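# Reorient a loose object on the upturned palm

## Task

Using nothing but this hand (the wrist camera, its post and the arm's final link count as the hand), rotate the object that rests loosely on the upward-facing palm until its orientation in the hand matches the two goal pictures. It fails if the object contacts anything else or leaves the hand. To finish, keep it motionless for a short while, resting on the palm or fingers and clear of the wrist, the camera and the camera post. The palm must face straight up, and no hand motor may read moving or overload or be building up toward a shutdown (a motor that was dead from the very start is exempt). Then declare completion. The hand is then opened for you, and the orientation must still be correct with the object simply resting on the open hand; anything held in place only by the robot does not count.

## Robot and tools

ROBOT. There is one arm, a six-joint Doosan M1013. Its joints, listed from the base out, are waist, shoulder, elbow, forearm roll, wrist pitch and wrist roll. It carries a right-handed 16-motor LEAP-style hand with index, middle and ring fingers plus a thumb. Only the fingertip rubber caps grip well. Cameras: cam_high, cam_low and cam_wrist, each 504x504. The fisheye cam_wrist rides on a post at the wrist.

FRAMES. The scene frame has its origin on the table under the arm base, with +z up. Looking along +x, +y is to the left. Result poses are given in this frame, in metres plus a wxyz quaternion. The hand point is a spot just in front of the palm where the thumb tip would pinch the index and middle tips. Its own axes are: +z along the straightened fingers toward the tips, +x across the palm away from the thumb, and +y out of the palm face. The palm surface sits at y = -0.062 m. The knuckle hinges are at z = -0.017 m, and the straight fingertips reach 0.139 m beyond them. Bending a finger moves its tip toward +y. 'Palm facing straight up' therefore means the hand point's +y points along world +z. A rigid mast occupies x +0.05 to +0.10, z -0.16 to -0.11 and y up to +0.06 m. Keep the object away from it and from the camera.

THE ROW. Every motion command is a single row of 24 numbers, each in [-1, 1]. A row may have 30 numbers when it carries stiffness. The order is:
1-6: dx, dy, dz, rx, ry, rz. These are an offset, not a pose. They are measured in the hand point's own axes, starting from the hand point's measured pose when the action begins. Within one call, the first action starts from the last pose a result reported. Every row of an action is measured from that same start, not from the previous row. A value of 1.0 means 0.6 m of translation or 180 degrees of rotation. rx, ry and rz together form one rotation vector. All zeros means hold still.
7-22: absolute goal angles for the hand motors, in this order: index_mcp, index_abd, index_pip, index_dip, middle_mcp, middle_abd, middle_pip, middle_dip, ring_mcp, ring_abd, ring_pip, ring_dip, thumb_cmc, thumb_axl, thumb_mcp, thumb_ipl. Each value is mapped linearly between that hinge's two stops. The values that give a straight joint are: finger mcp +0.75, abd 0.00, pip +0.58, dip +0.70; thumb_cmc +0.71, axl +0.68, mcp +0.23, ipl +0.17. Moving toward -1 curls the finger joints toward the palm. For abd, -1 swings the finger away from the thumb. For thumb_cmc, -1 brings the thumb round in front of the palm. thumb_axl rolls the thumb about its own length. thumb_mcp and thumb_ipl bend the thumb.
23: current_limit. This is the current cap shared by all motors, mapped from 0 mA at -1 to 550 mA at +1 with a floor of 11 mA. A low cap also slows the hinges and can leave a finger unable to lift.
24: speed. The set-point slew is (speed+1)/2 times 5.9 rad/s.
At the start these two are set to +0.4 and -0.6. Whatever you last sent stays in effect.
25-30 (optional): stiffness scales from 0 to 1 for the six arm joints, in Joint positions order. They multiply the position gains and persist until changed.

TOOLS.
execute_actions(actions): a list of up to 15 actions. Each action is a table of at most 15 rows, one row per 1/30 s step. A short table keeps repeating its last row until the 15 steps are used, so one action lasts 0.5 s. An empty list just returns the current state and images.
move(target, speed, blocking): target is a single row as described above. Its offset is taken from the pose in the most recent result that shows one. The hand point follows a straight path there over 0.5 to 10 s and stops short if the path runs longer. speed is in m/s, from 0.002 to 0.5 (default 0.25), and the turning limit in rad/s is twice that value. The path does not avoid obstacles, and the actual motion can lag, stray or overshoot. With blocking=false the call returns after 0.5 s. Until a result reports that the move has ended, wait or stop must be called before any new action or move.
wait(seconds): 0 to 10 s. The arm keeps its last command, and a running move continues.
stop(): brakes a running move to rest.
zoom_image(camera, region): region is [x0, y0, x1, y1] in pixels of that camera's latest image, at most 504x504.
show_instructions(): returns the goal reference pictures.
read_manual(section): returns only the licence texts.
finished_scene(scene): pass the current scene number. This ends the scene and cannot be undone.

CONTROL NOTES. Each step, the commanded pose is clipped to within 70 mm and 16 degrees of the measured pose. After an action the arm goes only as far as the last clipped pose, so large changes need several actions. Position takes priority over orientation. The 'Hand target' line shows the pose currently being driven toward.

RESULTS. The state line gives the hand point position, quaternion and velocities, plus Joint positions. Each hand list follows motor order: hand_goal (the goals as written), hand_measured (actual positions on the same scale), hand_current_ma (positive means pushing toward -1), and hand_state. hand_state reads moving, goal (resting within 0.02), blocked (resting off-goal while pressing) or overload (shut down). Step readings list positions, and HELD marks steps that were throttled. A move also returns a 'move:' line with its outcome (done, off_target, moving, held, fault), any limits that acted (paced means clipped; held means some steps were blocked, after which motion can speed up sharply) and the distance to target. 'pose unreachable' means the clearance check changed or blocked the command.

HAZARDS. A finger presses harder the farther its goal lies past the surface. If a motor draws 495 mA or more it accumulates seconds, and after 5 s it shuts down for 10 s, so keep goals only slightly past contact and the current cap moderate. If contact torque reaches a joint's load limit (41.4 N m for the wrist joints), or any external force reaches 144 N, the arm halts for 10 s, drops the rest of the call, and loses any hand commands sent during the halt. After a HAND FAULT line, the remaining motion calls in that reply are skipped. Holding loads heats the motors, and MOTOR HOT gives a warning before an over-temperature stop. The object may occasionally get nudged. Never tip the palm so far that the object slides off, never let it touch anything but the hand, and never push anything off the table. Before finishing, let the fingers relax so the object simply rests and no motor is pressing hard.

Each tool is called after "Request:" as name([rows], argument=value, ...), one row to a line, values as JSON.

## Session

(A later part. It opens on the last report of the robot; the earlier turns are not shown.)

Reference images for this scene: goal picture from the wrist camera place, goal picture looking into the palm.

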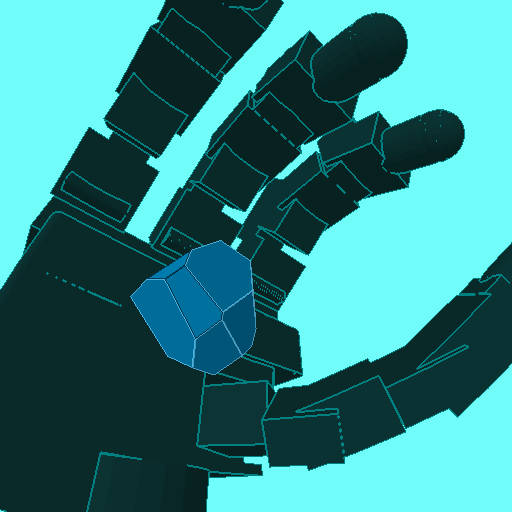

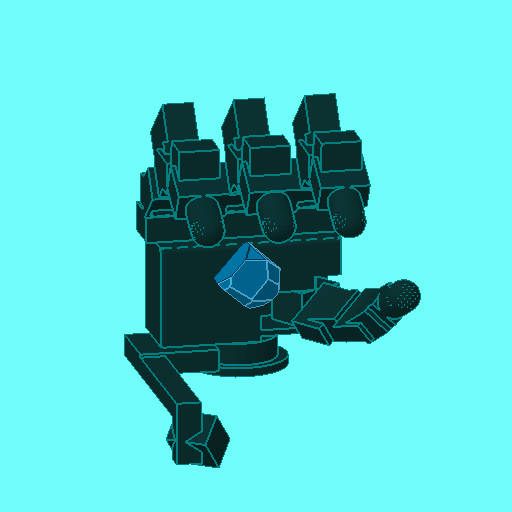

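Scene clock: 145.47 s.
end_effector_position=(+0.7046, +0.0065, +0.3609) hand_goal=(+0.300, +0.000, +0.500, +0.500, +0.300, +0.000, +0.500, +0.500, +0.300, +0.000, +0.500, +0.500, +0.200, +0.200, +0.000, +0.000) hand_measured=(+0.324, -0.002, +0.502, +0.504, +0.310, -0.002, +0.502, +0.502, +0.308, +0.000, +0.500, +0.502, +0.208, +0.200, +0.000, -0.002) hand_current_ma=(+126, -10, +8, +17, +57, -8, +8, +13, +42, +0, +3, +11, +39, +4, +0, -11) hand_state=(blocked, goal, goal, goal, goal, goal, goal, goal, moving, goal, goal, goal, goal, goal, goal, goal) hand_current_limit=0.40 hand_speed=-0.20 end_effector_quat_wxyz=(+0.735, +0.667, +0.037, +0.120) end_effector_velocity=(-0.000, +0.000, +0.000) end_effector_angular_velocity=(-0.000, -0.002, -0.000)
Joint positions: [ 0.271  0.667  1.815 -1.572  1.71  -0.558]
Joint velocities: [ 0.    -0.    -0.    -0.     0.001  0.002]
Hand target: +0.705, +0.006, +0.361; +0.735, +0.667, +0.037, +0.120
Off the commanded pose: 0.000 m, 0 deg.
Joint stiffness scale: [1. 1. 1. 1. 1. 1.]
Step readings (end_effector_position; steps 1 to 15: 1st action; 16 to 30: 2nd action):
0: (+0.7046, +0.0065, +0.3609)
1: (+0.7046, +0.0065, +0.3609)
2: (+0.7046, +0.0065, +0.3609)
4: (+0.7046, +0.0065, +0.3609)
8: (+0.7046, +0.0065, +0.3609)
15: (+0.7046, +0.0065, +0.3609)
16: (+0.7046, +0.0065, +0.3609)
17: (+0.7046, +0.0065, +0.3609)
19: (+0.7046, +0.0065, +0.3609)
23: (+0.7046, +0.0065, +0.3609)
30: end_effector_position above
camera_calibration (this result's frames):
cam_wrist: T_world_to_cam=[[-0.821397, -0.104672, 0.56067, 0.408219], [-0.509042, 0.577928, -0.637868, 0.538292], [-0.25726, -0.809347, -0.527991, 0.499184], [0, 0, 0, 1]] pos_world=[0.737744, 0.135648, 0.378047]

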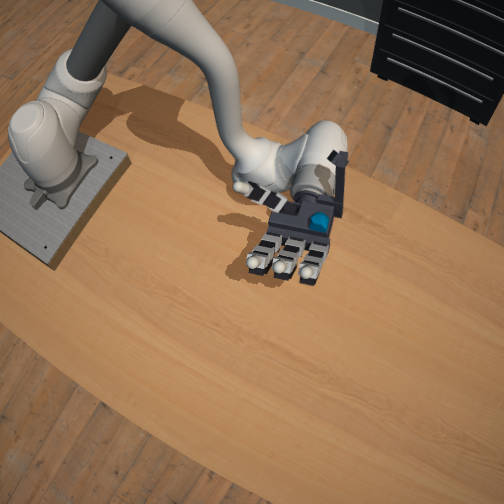

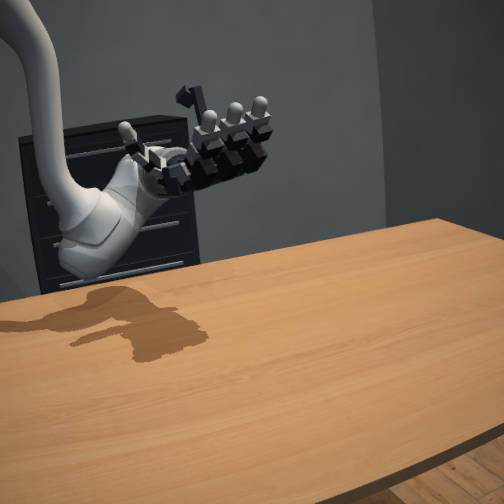

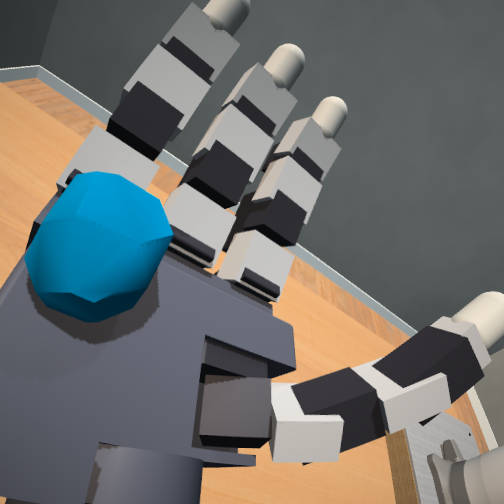

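Request:
move(target=[0,0,0,0,0,0.09,0.3,0,0.5,0.5,0.3,0,0.5,0.5,0.3,0,0.5,0.5,-0.4,0.15,-0.33,-1,0.4,0.2], speed=0.06)

Request:
zoom_image(camera="cam_high", region=[230,150,370,290])

Scene clock: 155.47 s.
end_effector_position=(+0.7023, +0.0063, +0.3607) hand_goal=(+0.300, +0.000, +0.500, +0.500, +0.300, +0.000, +0.500, +0.500, +0.300, +0.000, +0.500, +0.500, -0.400, +0.150, -0.330, -1.000) hand_measured=(+0.324, +0.000, +0.502, +0.504, +0.310, +0.000, +0.502, +0.502, +0.308, +0.000, +0.500, +0.502, -0.394, +0.152, -0.322, -0.978) hand_current_ma=(+124, -4, +8, +17, +57, -4, +8, +13, +42, +0, +3, +11, +28, +12, +49, +145) hand_state=(blocked, goal, goal, goal, goal, goal, goal, goal, goal, goal, goal, goal, goal, goal, goal, blocked) hand_current_limit=0.40 hand_speed=0.20 end_effector_quat_wxyz=(+0.711, +0.666, -0.056, +0.219) end_effector_velocity=(+0.000, +0.000, -0.000) end_effector_angular_velocity=(+0.002, -0.008, +0.001)
Joint positions: [ 0.271  0.672  1.77  -1.575  1.71  -0.321]
Joint velocities: [ 0.     0.    -0.002 -0.    -0.001  0.007]
Hand target: +0.705, +0.006, +0.361; +0.710, +0.665, -0.057, +0.222
Off the commanded pose: 0.002 m, 0 deg.
Joint stiffness scale: [1. 1. 1. 1. 1. 1.]
move: done
camera_calibration (this result's frames):
cam_wrist: T_world_to_cam=[[-0.936098, -0.155537, 0.315482, 0.575754], [-0.342471, 0.607573, -0.716637, 0.448352], [-0.0802146, -0.778886, -0.622014, 0.407724], [0, 0, 0, 1]] pos_world=[0.725215, 0.134715, 0.393276]

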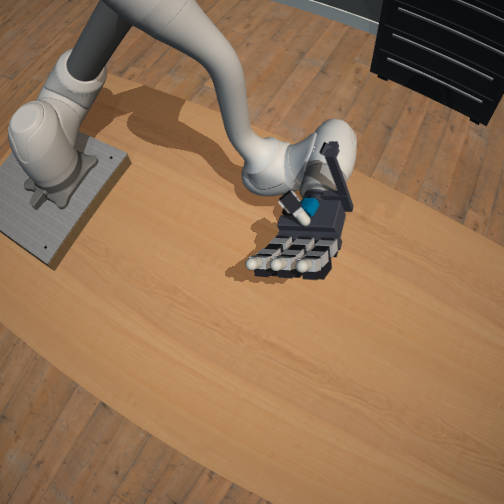

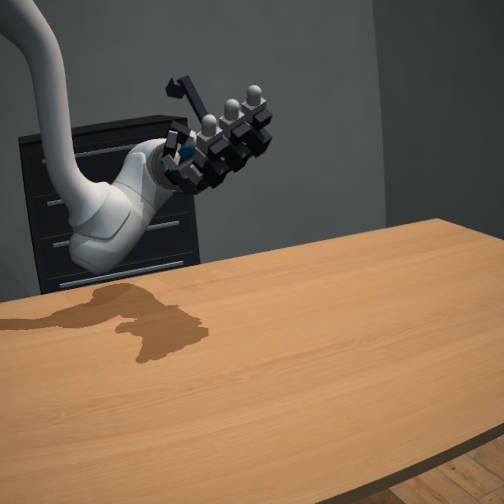

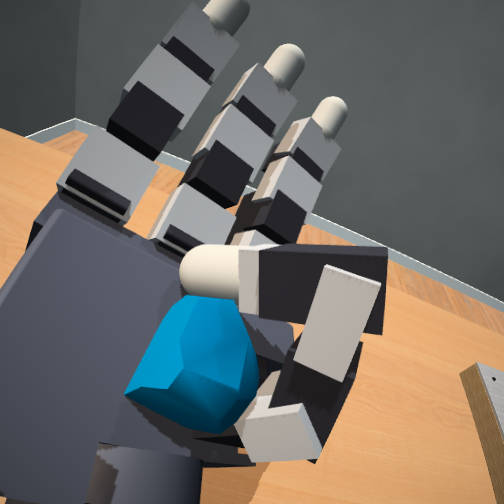

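Region (230, 150, 370, 290) of cam_high's 504x504 image, scaled by 3.600, with more detail than that image has.

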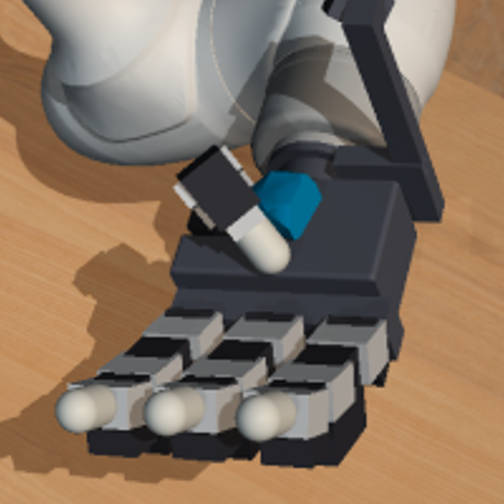

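Request:
move(target=[0,0,0,0.035,0,-0.121,0.5,0,0.5,0.5,0.5,0,0.5,0.5,0.5,0,0.5,0.5,-0.4,0.15,-0.33,-1,0.4,0.2], speed=0.2)

Request:
execute_actions([
  [[0,0,0,0,0,0,0.5,0,0.5,0.5,0.5,0,0.5,0.5,0.5,0,0.5,0.5,-0.4,0.5,0.1,-0.3,0.4,-0.3]],
  [[0,0,0,0,0,0,0.5,0,0.5,0.5,0.5,0,0.5,0.5,0.5,0,0.5,0.5,0.4,0.5,0.2,0.1,0.4,-0.3]],
  [[0,0,0,0,0,0,0.5,0,0.5,0.5,0.5,0,0.5,0.5,0.5,0,0.5,0.5,0.4,0.5,0.2,0.1,0.4,-0.3]],
])

Request:
zoom_image(camera="cam_high", region=[260,170,350,260])

Request:
zoom_image(camera="cam_wrist", region=[90,250,290,450])

Scene clock: 167.03 s.
end_effector_position=(+0.7031, +0.0059, +0.3628) hand_goal=(+0.500, +0.000, +0.500, +0.500, +0.500, +0.000, +0.500, +0.500, +0.500, +0.000, +0.500, +0.500, -0.400, +0.150, -0.330, -1.000) hand_measured=(+0.510, +0.000, +0.502, +0.504, +0.510, +0.000, +0.502, +0.502, +0.508, +0.000, +0.500, +0.502, -0.394, +0.152, -0.322, -0.978) hand_current_ma=(+53, -4, +8, +16, +51, -4, +8, +13, +52, +0, +4, +11, +28, +12, +49, +145) hand_state=(goal, goal, goal, goal, goal, goal, goal, goal, goal, goal, goal, goal, goal, goal, goal, blocked) hand_current_limit=0.40 hand_speed=0.20 end_effector_quat_wxyz=(+0.705, +0.700, +0.079, +0.084) end_effector_velocity=(+0.000, -0.000, -0.001) end_effector_angular_velocity=(+0.001, +0.012, -0.001)
Joint positions: [ 0.286  0.624  1.836 -1.511  1.633 -0.672]
Joint velocities: [ 0.    -0.     0.001  0.003 -0.002 -0.011]
Hand target: +0.702, +0.006, +0.361; +0.702, +0.702, +0.083, +0.083
Off the commanded pose: 0.002 m, 1 deg.
Joint stiffness scale: [1. 1. 1. 1. 1. 1.]
move: done
camera_calibration (this result's frames):
cam_wrist: T_world_to_cam=[[-0.749011, -0.156893, 0.643714, 0.325122], [-0.583062, 0.617519, -0.527929, 0.551013], [-0.314677, -0.77075, -0.554006, 0.548955], [0, 0, 0, 1]] pos_world=[0.737538, 0.133856, 0.385735]

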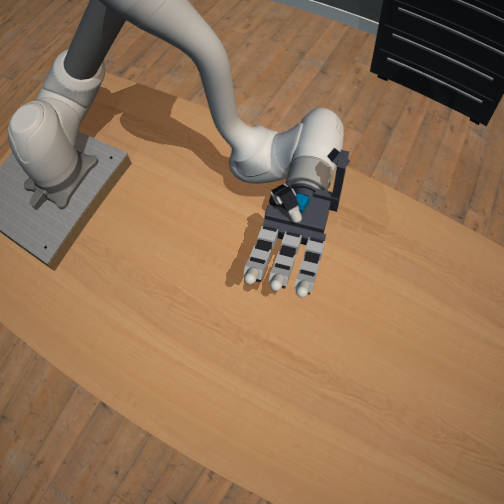

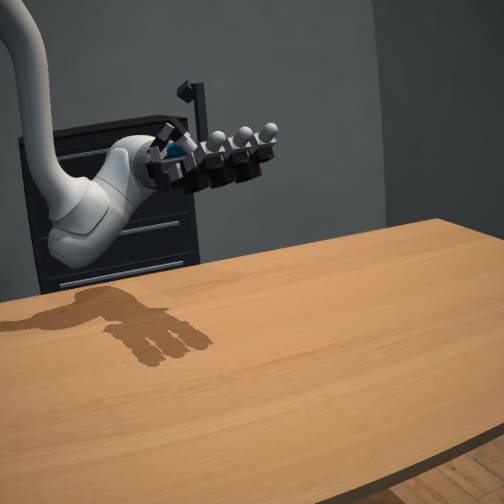

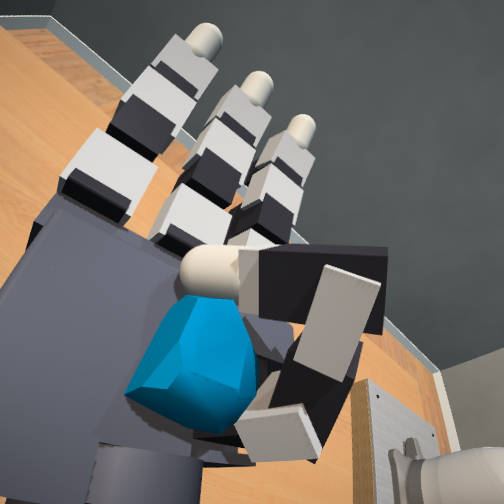

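Scene clock: 168.53 s.
end_effector_position=(+0.7031, +0.0059, +0.3628) hand_goal=(+0.500, +0.000, +0.500, +0.500, +0.500, +0.000, +0.500, +0.500, +0.500, +0.000, +0.500, +0.500, +0.400, +0.500, +0.200, +0.100) hand_measured=(+0.510, +0.000, +0.502, +0.504, +0.510, +0.000, +0.502, +0.502, +0.508, +0.000, +0.500, +0.502, +0.410, +0.498, +0.200, +0.098) hand_current_ma=(+53, -4, +8, +16, +51, -4, +8, +13, +52, +0, +4, +11, +54, -9, -3, -12) hand_state=(goal, goal, goal, goal, goal, goal, goal, goal, goal, goal, goal, goal, goal, goal, goal, goal) hand_current_limit=0.40 hand_speed=-0.30 end_effector_quat_wxyz=(+0.705, +0.700, +0.079, +0.084) end_effector_velocity=(-0.000, -0.000, +0.000) end_effector_angular_velocity=(-0.001, +0.002, -0.001)
Joint positions: [ 0.286  0.624  1.836 -1.511  1.633 -0.672]
Joint velocities: [-0.    -0.001  0.001  0.     0.    -0.002]
Hand target: +0.703, +0.006, +0.363; +0.705, +0.700, +0.079, +0.084
Off the commanded pose: 0.000 m, 0 deg.
Joint stiffness scale: [1. 1. 1. 1. 1. 1.]
Step readings (end_effector_position; steps 1 to 15: 1st action; 16 to 30: 2nd action; 31 to 45: 3rd action):
0: (+0.7031, +0.0059, +0.3628)
1: (+0.7031, +0.0059, +0.3628)
2: (+0.7031, +0.0059, +0.3628)
4: (+0.7031, +0.0059, +0.3628)
8: (+0.7031, +0.0059, +0.3628)
15: (+0.7031, +0.0059, +0.3628)
16: (+0.7031, +0.0059, +0.3628)
17: (+0.7031, +0.0059, +0.3628)
19: (+0.7031, +0.0059, +0.3628)
23: (+0.7031, +0.0059, +0.3628)
30: (+0.7031, +0.0059, +0.3628)
31: (+0.7031, +0.0059, +0.3628)
32: (+0.7031, +0.0059, +0.3628)
34: (+0.7031, +0.0059, +0.3628)
38: (+0.7031, +0.0059, +0.3628)
45: end_effector_position above
camera_calibration (this result's frames):
cam_wrist: T_world_to_cam=[[-0.748882, -0.156893, 0.643864, 0.324983], [-0.583163, 0.617531, -0.527804, 0.551041], [-0.314797, -0.77074, -0.553952, 0.549019], [0, 0, 0, 1]] pos_world=[0.73755, 0.133853, 0.385727]

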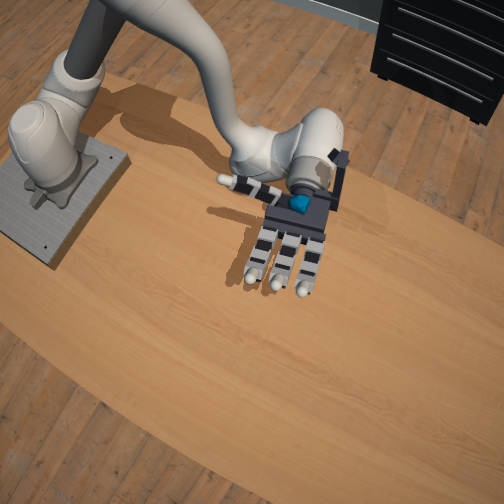

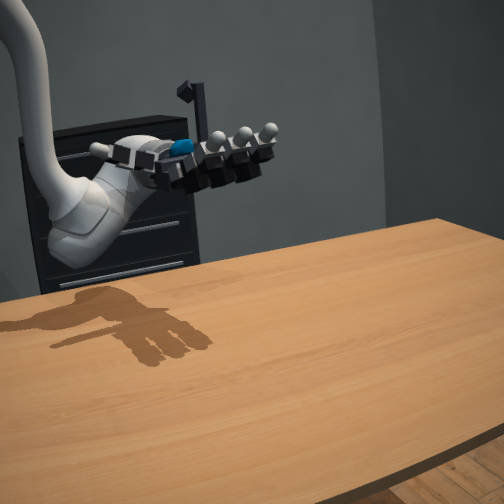

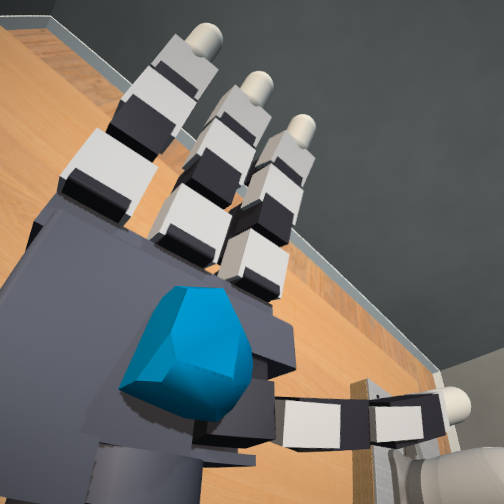

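Region (260, 170, 350, 260) of cam_high's 504x504 image, scaled by 5.600, with more detail than that image has.

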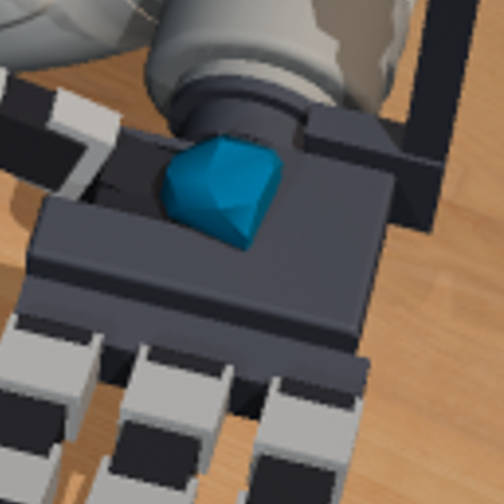

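Region (90, 250, 290, 450) of cam_wrist's 504x504 image, scaled by 2.520, with more detail than that image has.

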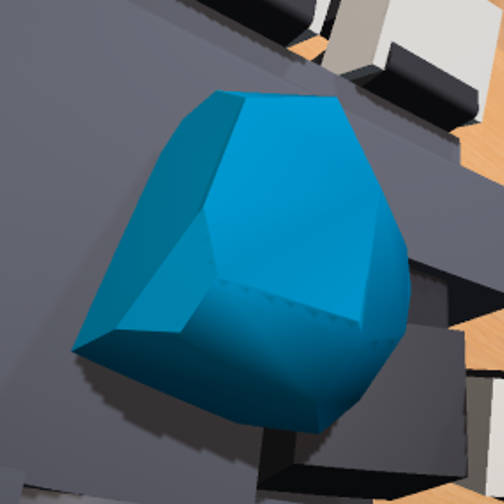

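Request:
move(target=[0,0,0,0.17,0,0,-0.5,0,0.5,0.5,-0.5,0,0.5,0.5,-0.5,0,0.5,0.5,-0.4,0.35,-0.33,-1,0.4,0.3], speed=0.1)

Scene clock: 189.73 s.
end_effector_position=(+0.7005, +0.0065, +0.3620) hand_goal=(-0.500, +0.000, +0.500, +0.500, -0.500, +0.000, +0.500, +0.500, -0.500, +0.000, +0.500, +0.500, -0.400, +0.350, -0.330, -1.000) hand_measured=(-0.492, +0.000, +0.502, +0.502, -0.492, +0.000, +0.502, +0.502, -0.494, +0.000, +0.502, +0.502, -0.398, +0.350, -0.324, -0.968) hand_current_ma=(+41, -4, +8, +13, +39, -4, +8, +13, +40, +0, +6, +11, +13, +0, +39, +222) hand_state=(goal, goal, goal, goal, goal, goal, goal, goal, goal, goal, goal, goal, goal, goal, goal, blocked) hand_current_limit=0.40 hand_speed=0.30 end_effector_quat_wxyz=(+0.500, +0.859, +0.099, +0.058) end_effector_velocity=(-0.000, -0.000, -0.001) end_effector_angular_velocity=(+0.011, +0.003, -0.001)
Joint positions: [ 0.302  0.463  1.782 -1.101  1.331 -0.925]
Joint velocities: [-0.001 -0.002 -0.001  0.01  -0.005 -0.005]
Hand target: +0.703, +0.006, +0.363; +0.495, +0.861, +0.098, +0.061
Off the commanded pose: 0.003 m, 1 deg.
Joint stiffness scale: [1. 1. 1. 1. 1. 1.]
move: done
camera_calibration (this result's frames):
cam_wrist: T_world_to_cam=[[-0.670489, -0.473555, 0.57113, 0.297189], [-0.622691, 0.777708, -0.0861798, 0.415587], [-0.403362, -0.41342, -0.816323, 0.702882], [0, 0, 0, 1]] pos_world=[0.74156, 0.108116, 0.43986]

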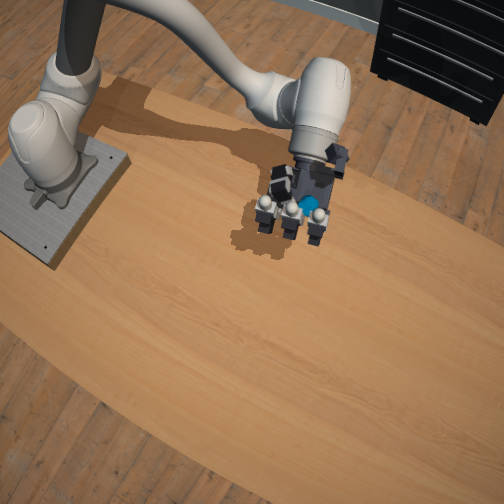

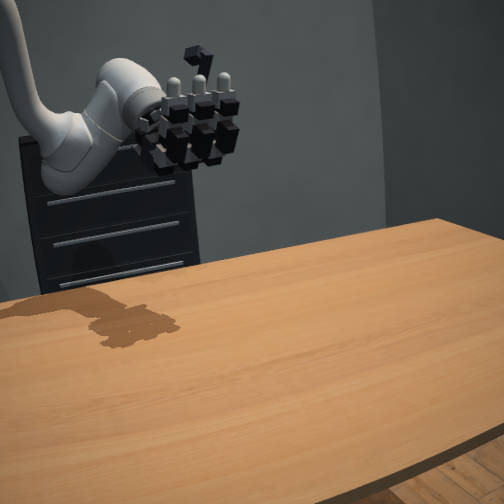

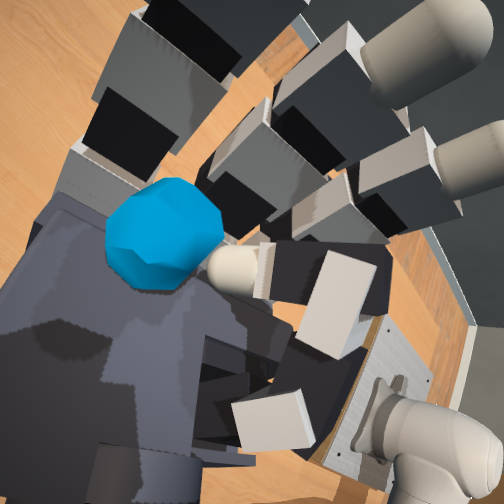

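Request:
move(target=[0,0,0,0.25,0,0,-0.25,0,0.2,0.2,-0.25,0,0.2,0.2,-0.25,0,0.2,0.2,0.3,0.6,0.1,0,0.4,-0.85], speed=0.2)

Scene clock: 197.90 s.
end_effector_position=(+0.6989, +0.0070, +0.3589) hand_goal=(-0.250, +0.000, +0.200, +0.200, -0.250, +0.000, +0.200, +0.200, -0.250, +0.000, +0.200, +0.200, +0.300, +0.600, +0.100, +0.000) hand_measured=(-0.240, +0.000, +0.206, +0.202, -0.240, +0.000, +0.206, +0.202, -0.240, +0.000, +0.206, +0.202, +0.300, +0.600, +0.090, -0.004) hand_current_ma=(+57, -4, +34, +14, +56, -4, +33, +14, +55, +0, +34, +14, +2, -3, -71, -34) hand_state=(goal, goal, goal, goal, goal, goal, goal, goal, goal, goal, goal, goal, goal, goal, goal, goal) hand_current_limit=0.40 hand_speed=-0.85 end_effector_quat_wxyz=(+0.135, +0.984, +0.114, +0.012) end_effector_velocity=(+0.000, +0.000, -0.000) end_effector_angular_velocity=(+0.000, -0.000, -0.001)
Joint positions: [ 0.148  0.312  1.661 -0.297  1.176 -1.507]
Joint velocities: [-0.     0.    -0.     0.     0.     0.001]
Hand target: +0.701, +0.007, +0.362; +0.133, +0.985, +0.113, +0.015
Off the commanded pose: 0.004 m, 0 deg.
Joint stiffness scale: [1. 1. 1. 1. 1. 1.]
move: off_target
camera_calibration (this result's frames):
cam_wrist: T_world_to_cam=[[-0.596913, -0.779017, 0.191904, 0.384973], [-0.574459, 0.581966, 0.575597, 0.144037], [-0.560082, 0.233341, -0.794897, 0.797237], [0, 0, 0, 1]] pos_world=[0.759056, 0.0300474, 0.476936]

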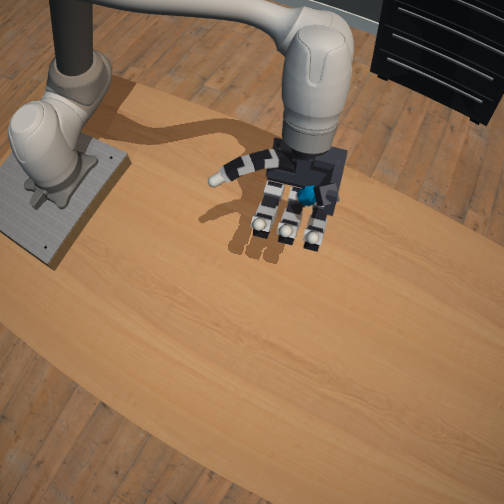

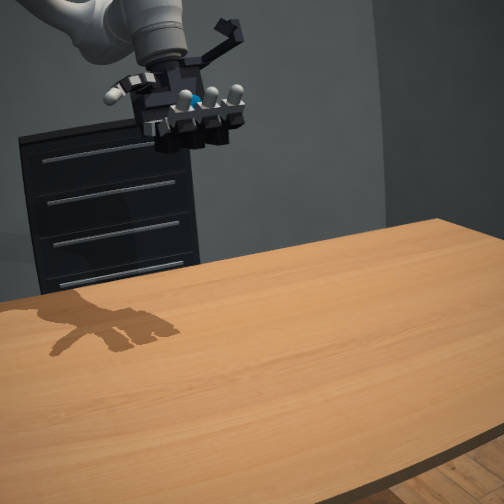

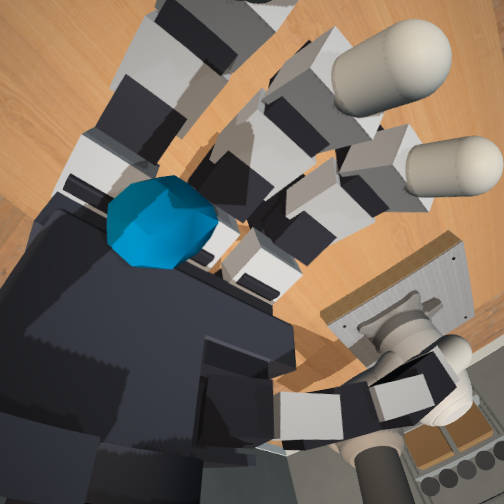

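Request:
move(target=[0,0,0,-0.412,0,0,0.75,0,0.2,0.2,0.75,0,0.2,0.2,0.75,0,0.2,0.2,0.3,0.6,0.1,0,0.4,-0.87], speed=0.2)

Request:
zoom_image(camera="cam_high", region=[230,150,370,290])

Scene clock: 207.73 s.
end_effector_position=(+0.7010, +0.0083, +0.3593) hand_goal=(+0.750, +0.000, +0.200, +0.200, +0.750, +0.000, +0.200, +0.200, +0.750, +0.000, +0.200, +0.200, +0.300, +0.600, +0.100, +0.000) hand_measured=(+0.760, +0.000, +0.206, +0.202, +0.760, +0.000, +0.206, +0.202, +0.758, +0.000, +0.206, +0.202, +0.310, +0.600, +0.098, -0.002) hand_current_ma=(+53, -4, +34, +14, +52, -4, +33, +14, +51, +0, +34, +14, +47, -3, -18, -17) hand_state=(goal, goal, goal, goal, goal, goal, goal, goal, goal, goal, goal, goal, goal, goal, goal, goal) hand_current_limit=0.40 hand_speed=-0.87 end_effector_quat_wxyz=(+0.697, +0.707, +0.084, +0.081) end_effector_velocity=(+0.000, +0.000, +0.002) end_effector_angular_velocity=(-0.011, -0.006, -0.000)
Joint positions: [ 0.293  0.618  1.841 -1.493  1.618 -0.682]
Joint velocities: [-0.001  0.002 -0.001 -0.008  0.009  0.004]
Hand target: +0.699, +0.007, +0.359; +0.701, +0.704, +0.083, +0.079
Off the commanded pose: 0.002 m, 1 deg.
Joint stiffness scale: [1. 1. 1. 1. 1. 1.]
move: done
camera_calibration (this result's frames):
cam_wrist: T_world_to_cam=[[-0.738751, -0.172072, 0.651642, 0.316307], [-0.592717, 0.626121, -0.506616, 0.545563], [-0.320832, -0.760502, -0.564538, 0.556208], [0, 0, 0, 1]] pos_world=[0.735486, 0.135836, 0.384272]

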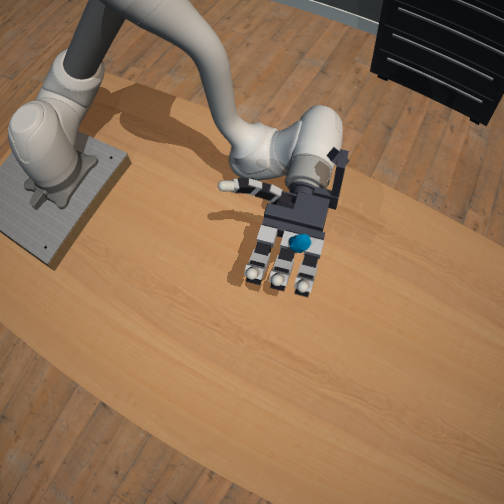

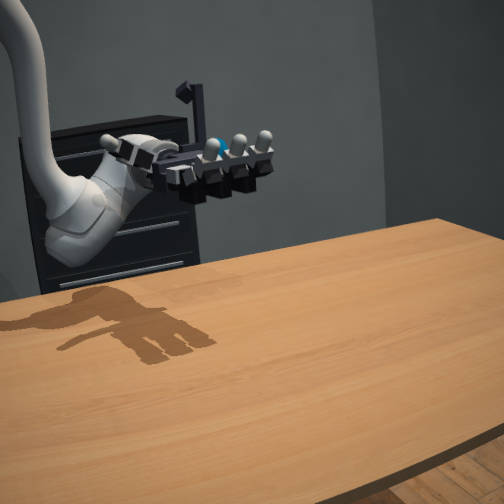

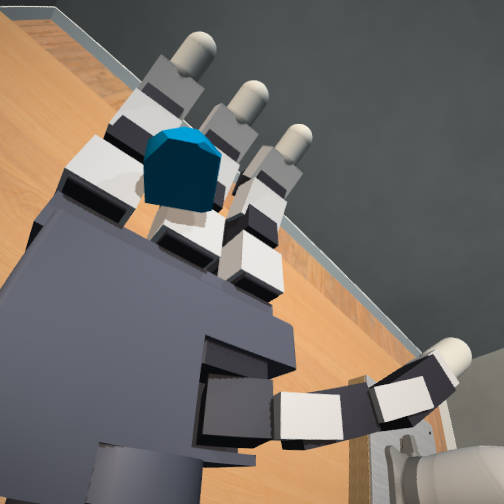

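Region (230, 150, 370, 290) of cam_high's 504x504 image, scaled by 3.600, with more detail than that image has.

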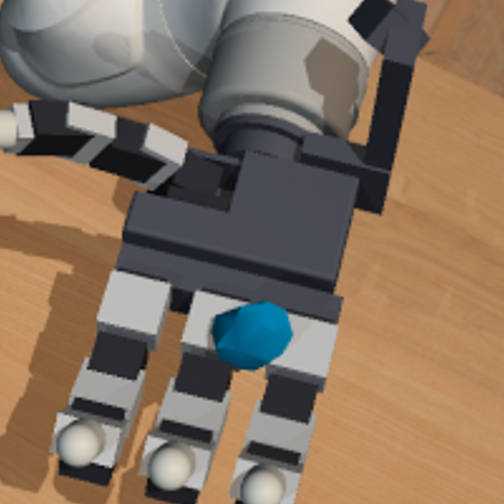

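Request:
execute_actions([
  [[0,0,0,0,0,0,0.75,0,0.4,0.4,0.75,0,0.4,0.4,0.75,0,0.4,0.4,-0.5,0.42,-0.2,0.1,0.4,-0.1]],
  [[0,0,0,0,0,0,0.75,0,0.4,0.4,0.75,0,0.4,0.4,0.75,0,0.4,0.4,-0.5,0.42,-0.7,0.1,0.4,-0.4]],
  [[0,0,0,0,0,0,0.75,0,0.4,0.4,0.75,0,0.4,0.4,0.75,0,0.4,0.4,-0.5,0.42,-0.7,0.1,0.4,-0.4]],
])

Request:
zoom_image(camera="cam_high", region=[230,150,370,290])

Request:
zoom_image(camera="cam_low", region=[100,60,300,220])

Scene clock: 222.63 s.
end_effector_position=(+0.7010, +0.0083, +0.3595) hand_goal=(+0.750, +0.000, +0.400, +0.400, +0.750, +0.000, +0.400, +0.400, +0.750, +0.000, +0.400, +0.400, -0.500, +0.420, -0.700, +0.100) hand_measured=(+0.760, +0.000, +0.400, +0.398, +0.760, +0.000, +0.400, +0.398, +0.760, +0.000, +0.400, +0.398, -0.500, +0.422, -0.704, +0.098) hand_current_ma=(+58, -4, +3, -11, +57, -4, +3, -11, +55, +0, +3, -11, +4, +16, -25, -16) hand_state=(goal, goal, goal, goal, goal, goal, goal, goal, goal, goal, goal, goal, goal, goal, goal, goal) hand_current_limit=0.40 hand_speed=-0.40 end_effector_quat_wxyz=(+0.698, +0.707, +0.084, +0.081) end_effector_velocity=(+0.000, +0.000, -0.000) end_effector_angular_velocity=(-0.001, +0.001, -0.000)
Joint positions: [ 0.293  0.619  1.841 -1.494  1.619 -0.681]
Joint velocities: [ 0.     0.001 -0.     0.     0.001 -0.001]
Hand target: +0.701, +0.008, +0.360; +0.698, +0.707, +0.084, +0.081
Off the commanded pose: 0.000 m, 0 deg.
Joint stiffness scale: [1. 1. 1. 1. 1. 1.]
Step readings (end_effector_position; steps 1 to 15: 1st action; 16 to 30: 2nd action; 31 to 45: 3rd action):
0: (+0.7010, +0.0083, +0.3595)
1: (+0.7010, +0.0083, +0.3595)
2: (+0.7010, +0.0083, +0.3595)
4: (+0.7010, +0.0083, +0.3595)
8: (+0.7010, +0.0083, +0.3595)
15: (+0.7010, +0.0083, +0.3595)
16: (+0.7010, +0.0083, +0.3595)
17: (+0.7010, +0.0083, +0.3595)
19: (+0.7010, +0.0083, +0.3595)
23: (+0.7010, +0.0083, +0.3595)
30: (+0.7010, +0.0083, +0.3595)
31: (+0.7010, +0.0083, +0.3595)
32: (+0.7010, +0.0083, +0.3595)
34: (+0.7010, +0.0083, +0.3595)
38: (+0.7010, +0.0083, +0.3595)
45: end_effector_position above
camera_calibration (this result's frames):
cam_wrist: T_world_to_cam=[[-0.739149, -0.171415, 0.651364, 0.316543], [-0.59242, 0.62558, -0.50763, 0.545795], [-0.320465, -0.761096, -0.563947, 0.555878], [0, 0, 0, 1]] pos_world=[0.735452, 0.135898, 0.384363]

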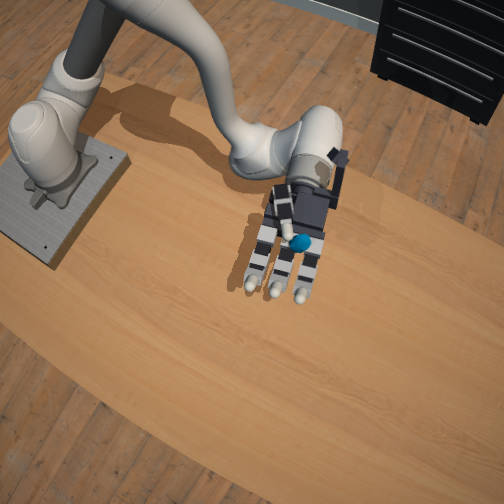

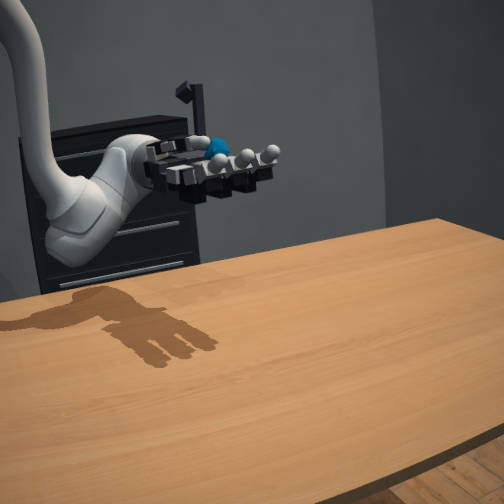

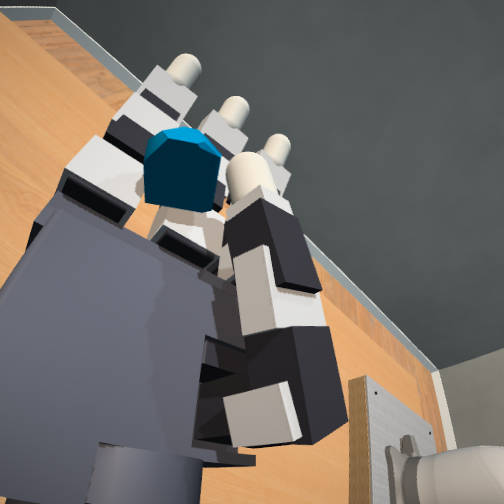

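Region (230, 150, 370, 290) of cam_high's 504x504 image, scaled by 3.600, with more detail than that image has.

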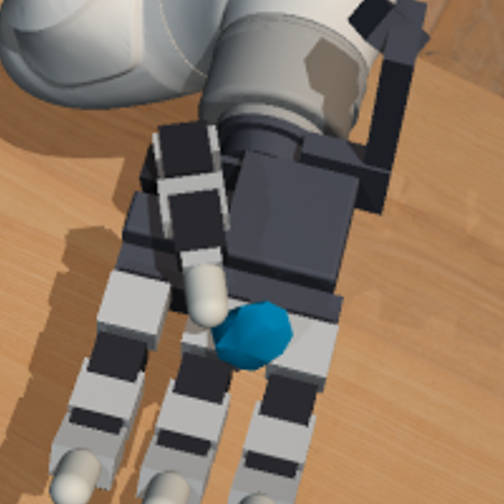

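Region (100, 60, 300, 220) of cam_low's 504x504 image, scaled by 2.520, with more detail than that image has; it fills the top 403 rows of this view, and the rest is white.

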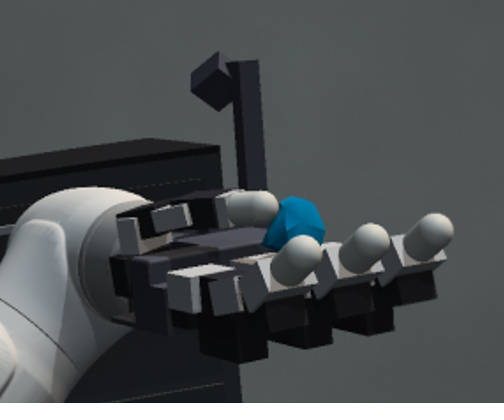

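Request:
move(target=[0,0,0,0,0,0.12,0.72,0.3,0.2,0.4,0.75,0,0.4,0.4,0.75,0,0.4,0.4,-0.5,0.42,-0.85,0.1,0.4,-0.3], speed=0.08)

Request:
zoom_image(camera="cam_high", region=[230,150,370,290])

Scene clock: 233.07 s.
end_effector_position=(+0.6990, +0.0091, +0.3588) hand_goal=(+0.720, +0.300, +0.200, +0.400, +0.750, +0.000, +0.400, +0.400, +0.750, +0.000, +0.400, +0.400, -0.500, +0.420, -0.850, +0.100) hand_measured=(+0.746, +0.298, +0.208, +0.398, +0.766, +0.000, +0.400, +0.398, +0.760, +0.000, +0.400, +0.398, -0.478, +0.440, -0.792, +0.114) hand_current_ma=(+142, -6, +45, -11, +86, -4, +3, -11, +60, +0, +3, -11, +115, +122, +385, +91) hand_state=(blocked, goal, goal, goal, goal, goal, goal, goal, goal, goal, goal, goal, blocked, goal, blocked, goal) hand_current_limit=0.40 hand_speed=-0.30 end_effector_quat_wxyz=(+0.669, +0.712, -0.048, +0.208) end_effector_velocity=(+0.000, +0.000, -0.000) end_effector_angular_velocity=(+0.003, -0.010, +0.000)
Joint positions: [ 0.292  0.63   1.778 -1.496  1.619 -0.361]
Joint velocities: [-0.     0.001 -0.002 -0.    -0.     0.009]
Hand target: +0.701, +0.008, +0.360; +0.670, +0.710, -0.050, +0.210
Off the commanded pose: 0.002 m, 0 deg.
Joint stiffness scale: [1. 1. 1. 1. 1. 1.]
move: done
camera_calibration (this result's frames):
cam_wrist: T_world_to_cam=[[-0.91915, -0.211354, 0.332406, 0.556304], [-0.382641, 0.679462, -0.626033, 0.439131], [-0.093542, -0.70261, -0.7054, 0.447034], [0, 0, 0, 1]] pos_world=[0.721173, 0.133295, 0.40533]

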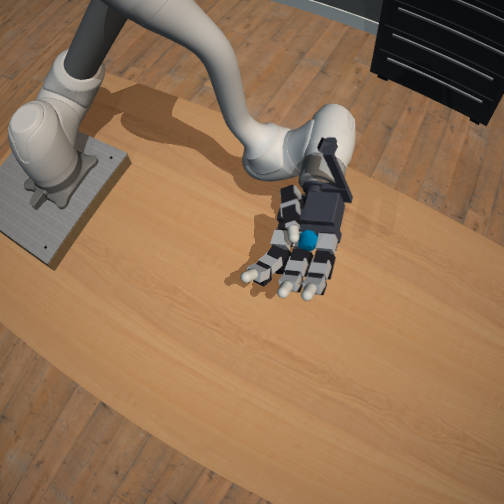

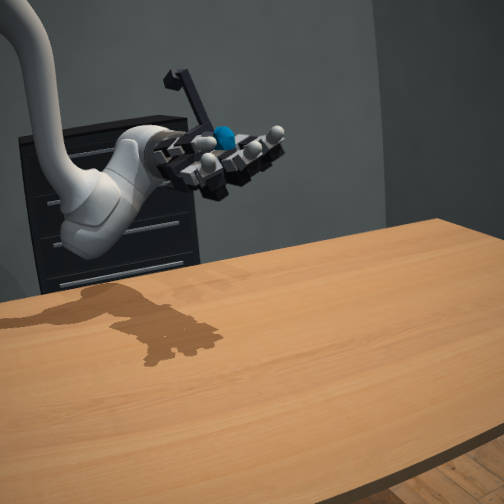

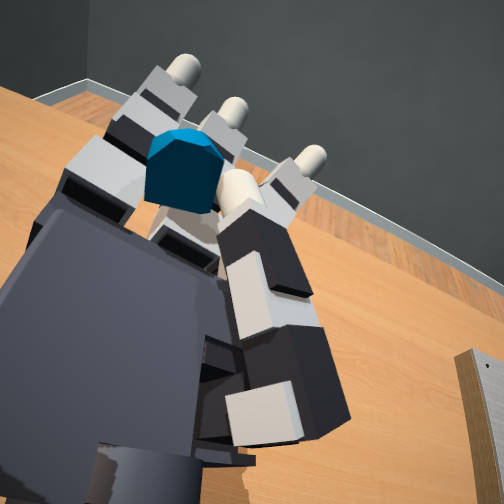

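Region (230, 150, 370, 290) of cam_high's 504x504 image, scaled by 3.600, with more detail than that image has.

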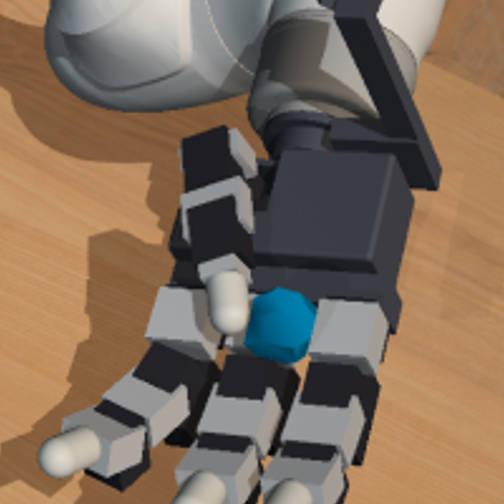

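Request:
execute_actions([
  [[0,0,0,0,0,0,0.5,0,0.4,0.4,0.75,0,0.4,0.4,0.75,0,0.4,0.4,-0.5,0.38,-0.6,-0.45,0.4,-0.6]],
  [[0,0,0,0,0,0,0.5,0,0.4,0.4,0.75,0,0.4,0.4,0.75,0,0.4,0.4,-0.5,0.38,-0.6,-0.45,0.4,-0.6]],
])

Request:
zoom_image(camera="cam_high", region=[230,150,370,290])

Scene clock: 240.67 s.
end_effector_position=(+0.6990, +0.0091, +0.3588) hand_goal=(+0.500, +0.000, +0.400, +0.400, +0.750, +0.000, +0.400, +0.400, +0.750, +0.000, +0.400, +0.400, -0.500, +0.380, -0.600, -0.450) hand_measured=(+0.526, +0.006, +0.400, +0.398, +0.766, +0.000, +0.400, +0.398, +0.760, +0.000, +0.400, +0.398, -0.464, +0.418, -0.562, -0.346) hand_current_ma=(+137, +32, +0, -11, +86, -4, +3, -11, +62, +0, +3, -11, +189, +248, +270, +336) hand_state=(blocked, goal, goal, goal, goal, goal, goal, goal, goal, goal, goal, goal, blocked, moving, moving, moving) hand_current_limit=0.40 hand_speed=-0.60 end_effector_quat_wxyz=(+0.669, +0.711, -0.048, +0.208) end_effector_velocity=(-0.000, -0.000, -0.000) end_effector_angular_velocity=(+0.000, -0.000, +0.000)
Joint positions: [ 0.292  0.63   1.778 -1.496  1.619 -0.36 ]
Joint velocities: [ 0.     0.     0.    -0.    -0.     0.001]
Hand target: +0.699, +0.009, +0.359; +0.669, +0.711, -0.048, +0.208
Off the commanded pose: 0.000 m, 0 deg.
Joint stiffness scale: [1. 1. 1. 1. 1. 1.]
Step readings (end_effector_position; steps 1 to 15: 1st action; 16 to 30: 2nd action):
0: (+0.6990, +0.0091, +0.3588)
1: (+0.6990, +0.0091, +0.3588)
2: (+0.6990, +0.0091, +0.3588)
4: (+0.6990, +0.0091, +0.3588)
8: (+0.6990, +0.0091, +0.3588)
15: (+0.6990, +0.0091, +0.3588)
16: (+0.6990, +0.0091, +0.3588)
17: (+0.6990, +0.0091, +0.3588)
19: (+0.6990, +0.0091, +0.3588)
23: (+0.6990, +0.0091, +0.3588)
30: end_effector_position above
camera_calibration (this result's frames):
cam_wrist: T_world_to_cam=[[-0.919493, -0.211425, 0.331408, 0.556895], [-0.381989, 0.679617, -0.626263, 0.438734], [-0.0928227, -0.702439, -0.705665, 0.446599], [0, 0, 0, 1]] pos_world=[0.721108, 0.133279, 0.405353]

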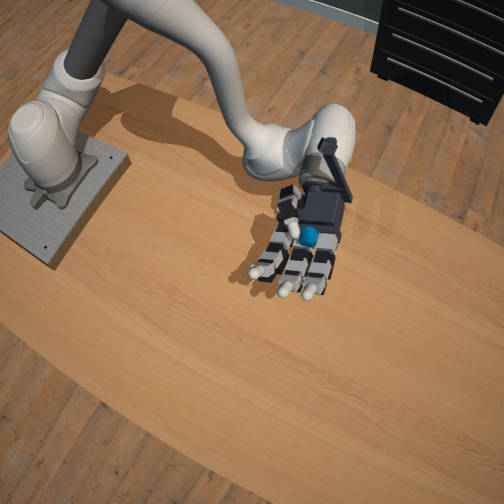

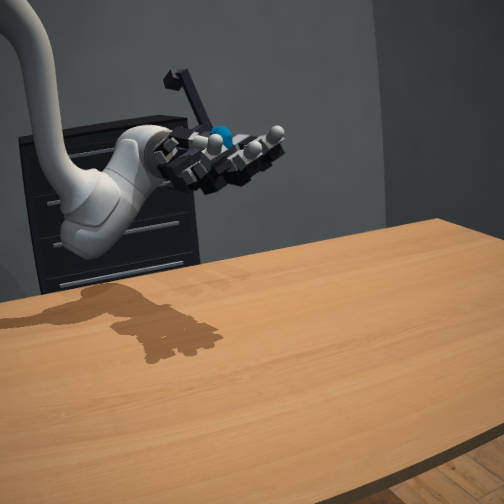

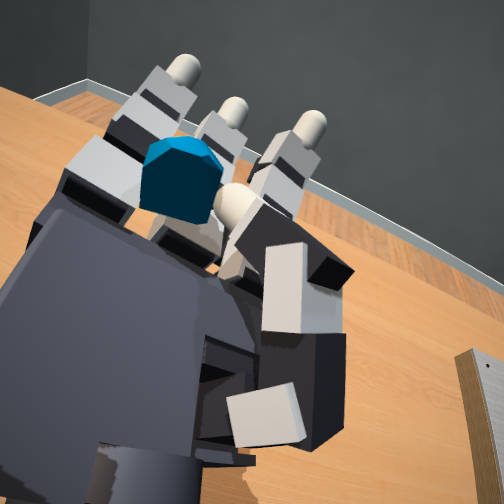

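Region (230, 150, 370, 290) of cam_high's 504x504 image, scaled by 3.600, with more detail than that image has.

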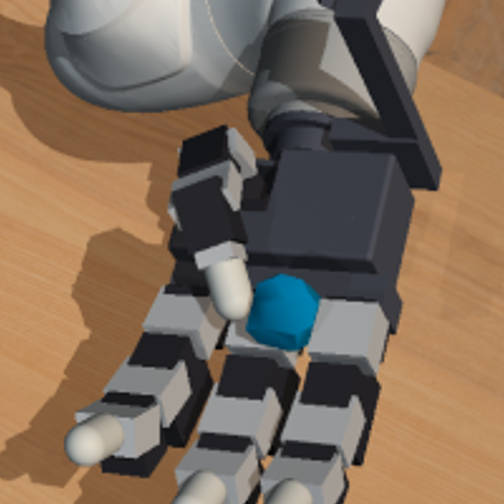

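Request:
execute_actions([
  [[0,0,0,0,0,0,0.5,0,0.4,0.4,0.75,0,0.4,0.4,0.75,0,0.4,0.4,-0.5,0.38,-0.45,-0.75,0.4,-0.6]],
  [[0,0,0,0,0,0,0.5,0,0.4,0.4,0.75,0,0.4,0.4,0.75,0,0.4,0.4,-0.5,0.38,-0.45,-0.75,0.4,-0.6]],
])

Request:
zoom_image(camera="cam_high", region=[230,150,370,290])

Scene clock: 246.27 s.
end_effector_position=(+0.6990, +0.0091, +0.3588) hand_goal=(+0.500, +0.000, +0.400, +0.400, +0.750, +0.000, +0.400, +0.400, +0.750, +0.000, +0.400, +0.400, -0.500, +0.380, -0.450, -0.750) hand_measured=(+0.526, +0.006, +0.400, +0.398, +0.766, +0.000, +0.400, +0.398, +0.760, +0.000, +0.400, +0.398, -0.478, +0.406, -0.440, -0.736) hand_current_ma=(+137, +32, +0, -11, +86, -4, +3, -11, +62, +0, +3, -11, +116, +162, +72, +94) hand_state=(blocked, goal, goal, goal, goal, goal, goal, goal, goal, goal, goal, goal, blocked, blocked, goal, goal) hand_current_limit=0.40 hand_speed=-0.60 end_effector_quat_wxyz=(+0.669, +0.711, -0.048, +0.208) end_effector_velocity=(-0.000, -0.000, -0.000) end_effector_angular_velocity=(-0.000, +0.001, -0.000)
Joint positions: [ 0.292  0.63   1.778 -1.496  1.619 -0.36 ]
Joint velocities: [-0.001  0.     0.     0.    -0.    -0.   ]
Hand target: +0.699, +0.009, +0.359; +0.669, +0.711, -0.048, +0.208
Off the commanded pose: 0.000 m, 0 deg.
Joint stiffness scale: [1. 1. 1. 1. 1. 1.]
Step readings (end_effector_position; steps 1 to 15: 1st action; 16 to 30: 2nd action):
0: (+0.6990, +0.0091, +0.3588)
1: (+0.6990, +0.0091, +0.3588)
2: (+0.6990, +0.0091, +0.3588)
4: (+0.6990, +0.0091, +0.3588)
8: (+0.6990, +0.0091, +0.3588)
15: (+0.6990, +0.0091, +0.3588)
16: (+0.6990, +0.0091, +0.3588)
17: (+0.6990, +0.0091, +0.3588)
19: (+0.6990, +0.0091, +0.3588)
23: (+0.6990, +0.0091, +0.3588)
30: end_effector_position above
camera_calibration (this result's frames):
cam_wrist: T_world_to_cam=[[-0.919493, -0.211425, 0.331408, 0.556895], [-0.381989, 0.679617, -0.626263, 0.438734], [-0.092823, -0.702439, -0.705665, 0.446599], [0, 0, 0, 1]] pos_world=[0.721108, 0.133279, 0.405353]

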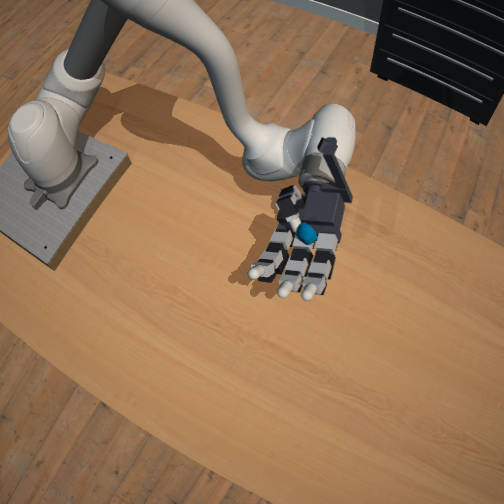

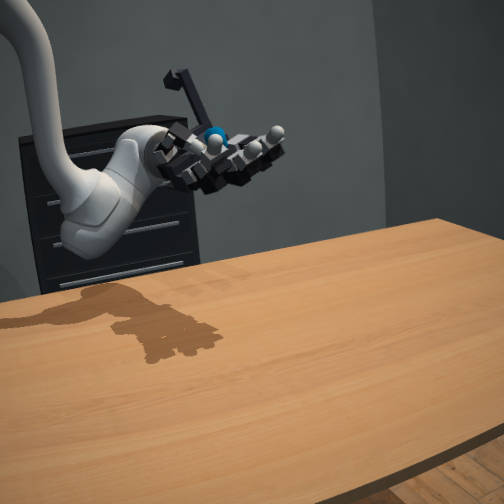

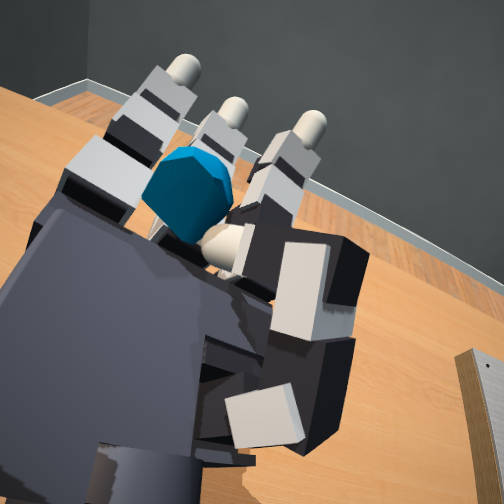

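Region (230, 150, 370, 290) of cam_high's 504x504 image, scaled by 3.600, with more detail than that image has.

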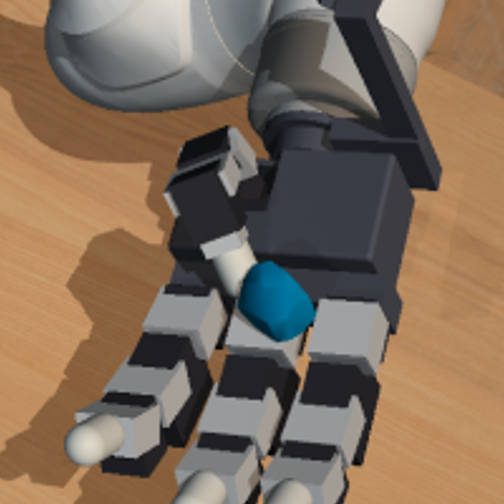

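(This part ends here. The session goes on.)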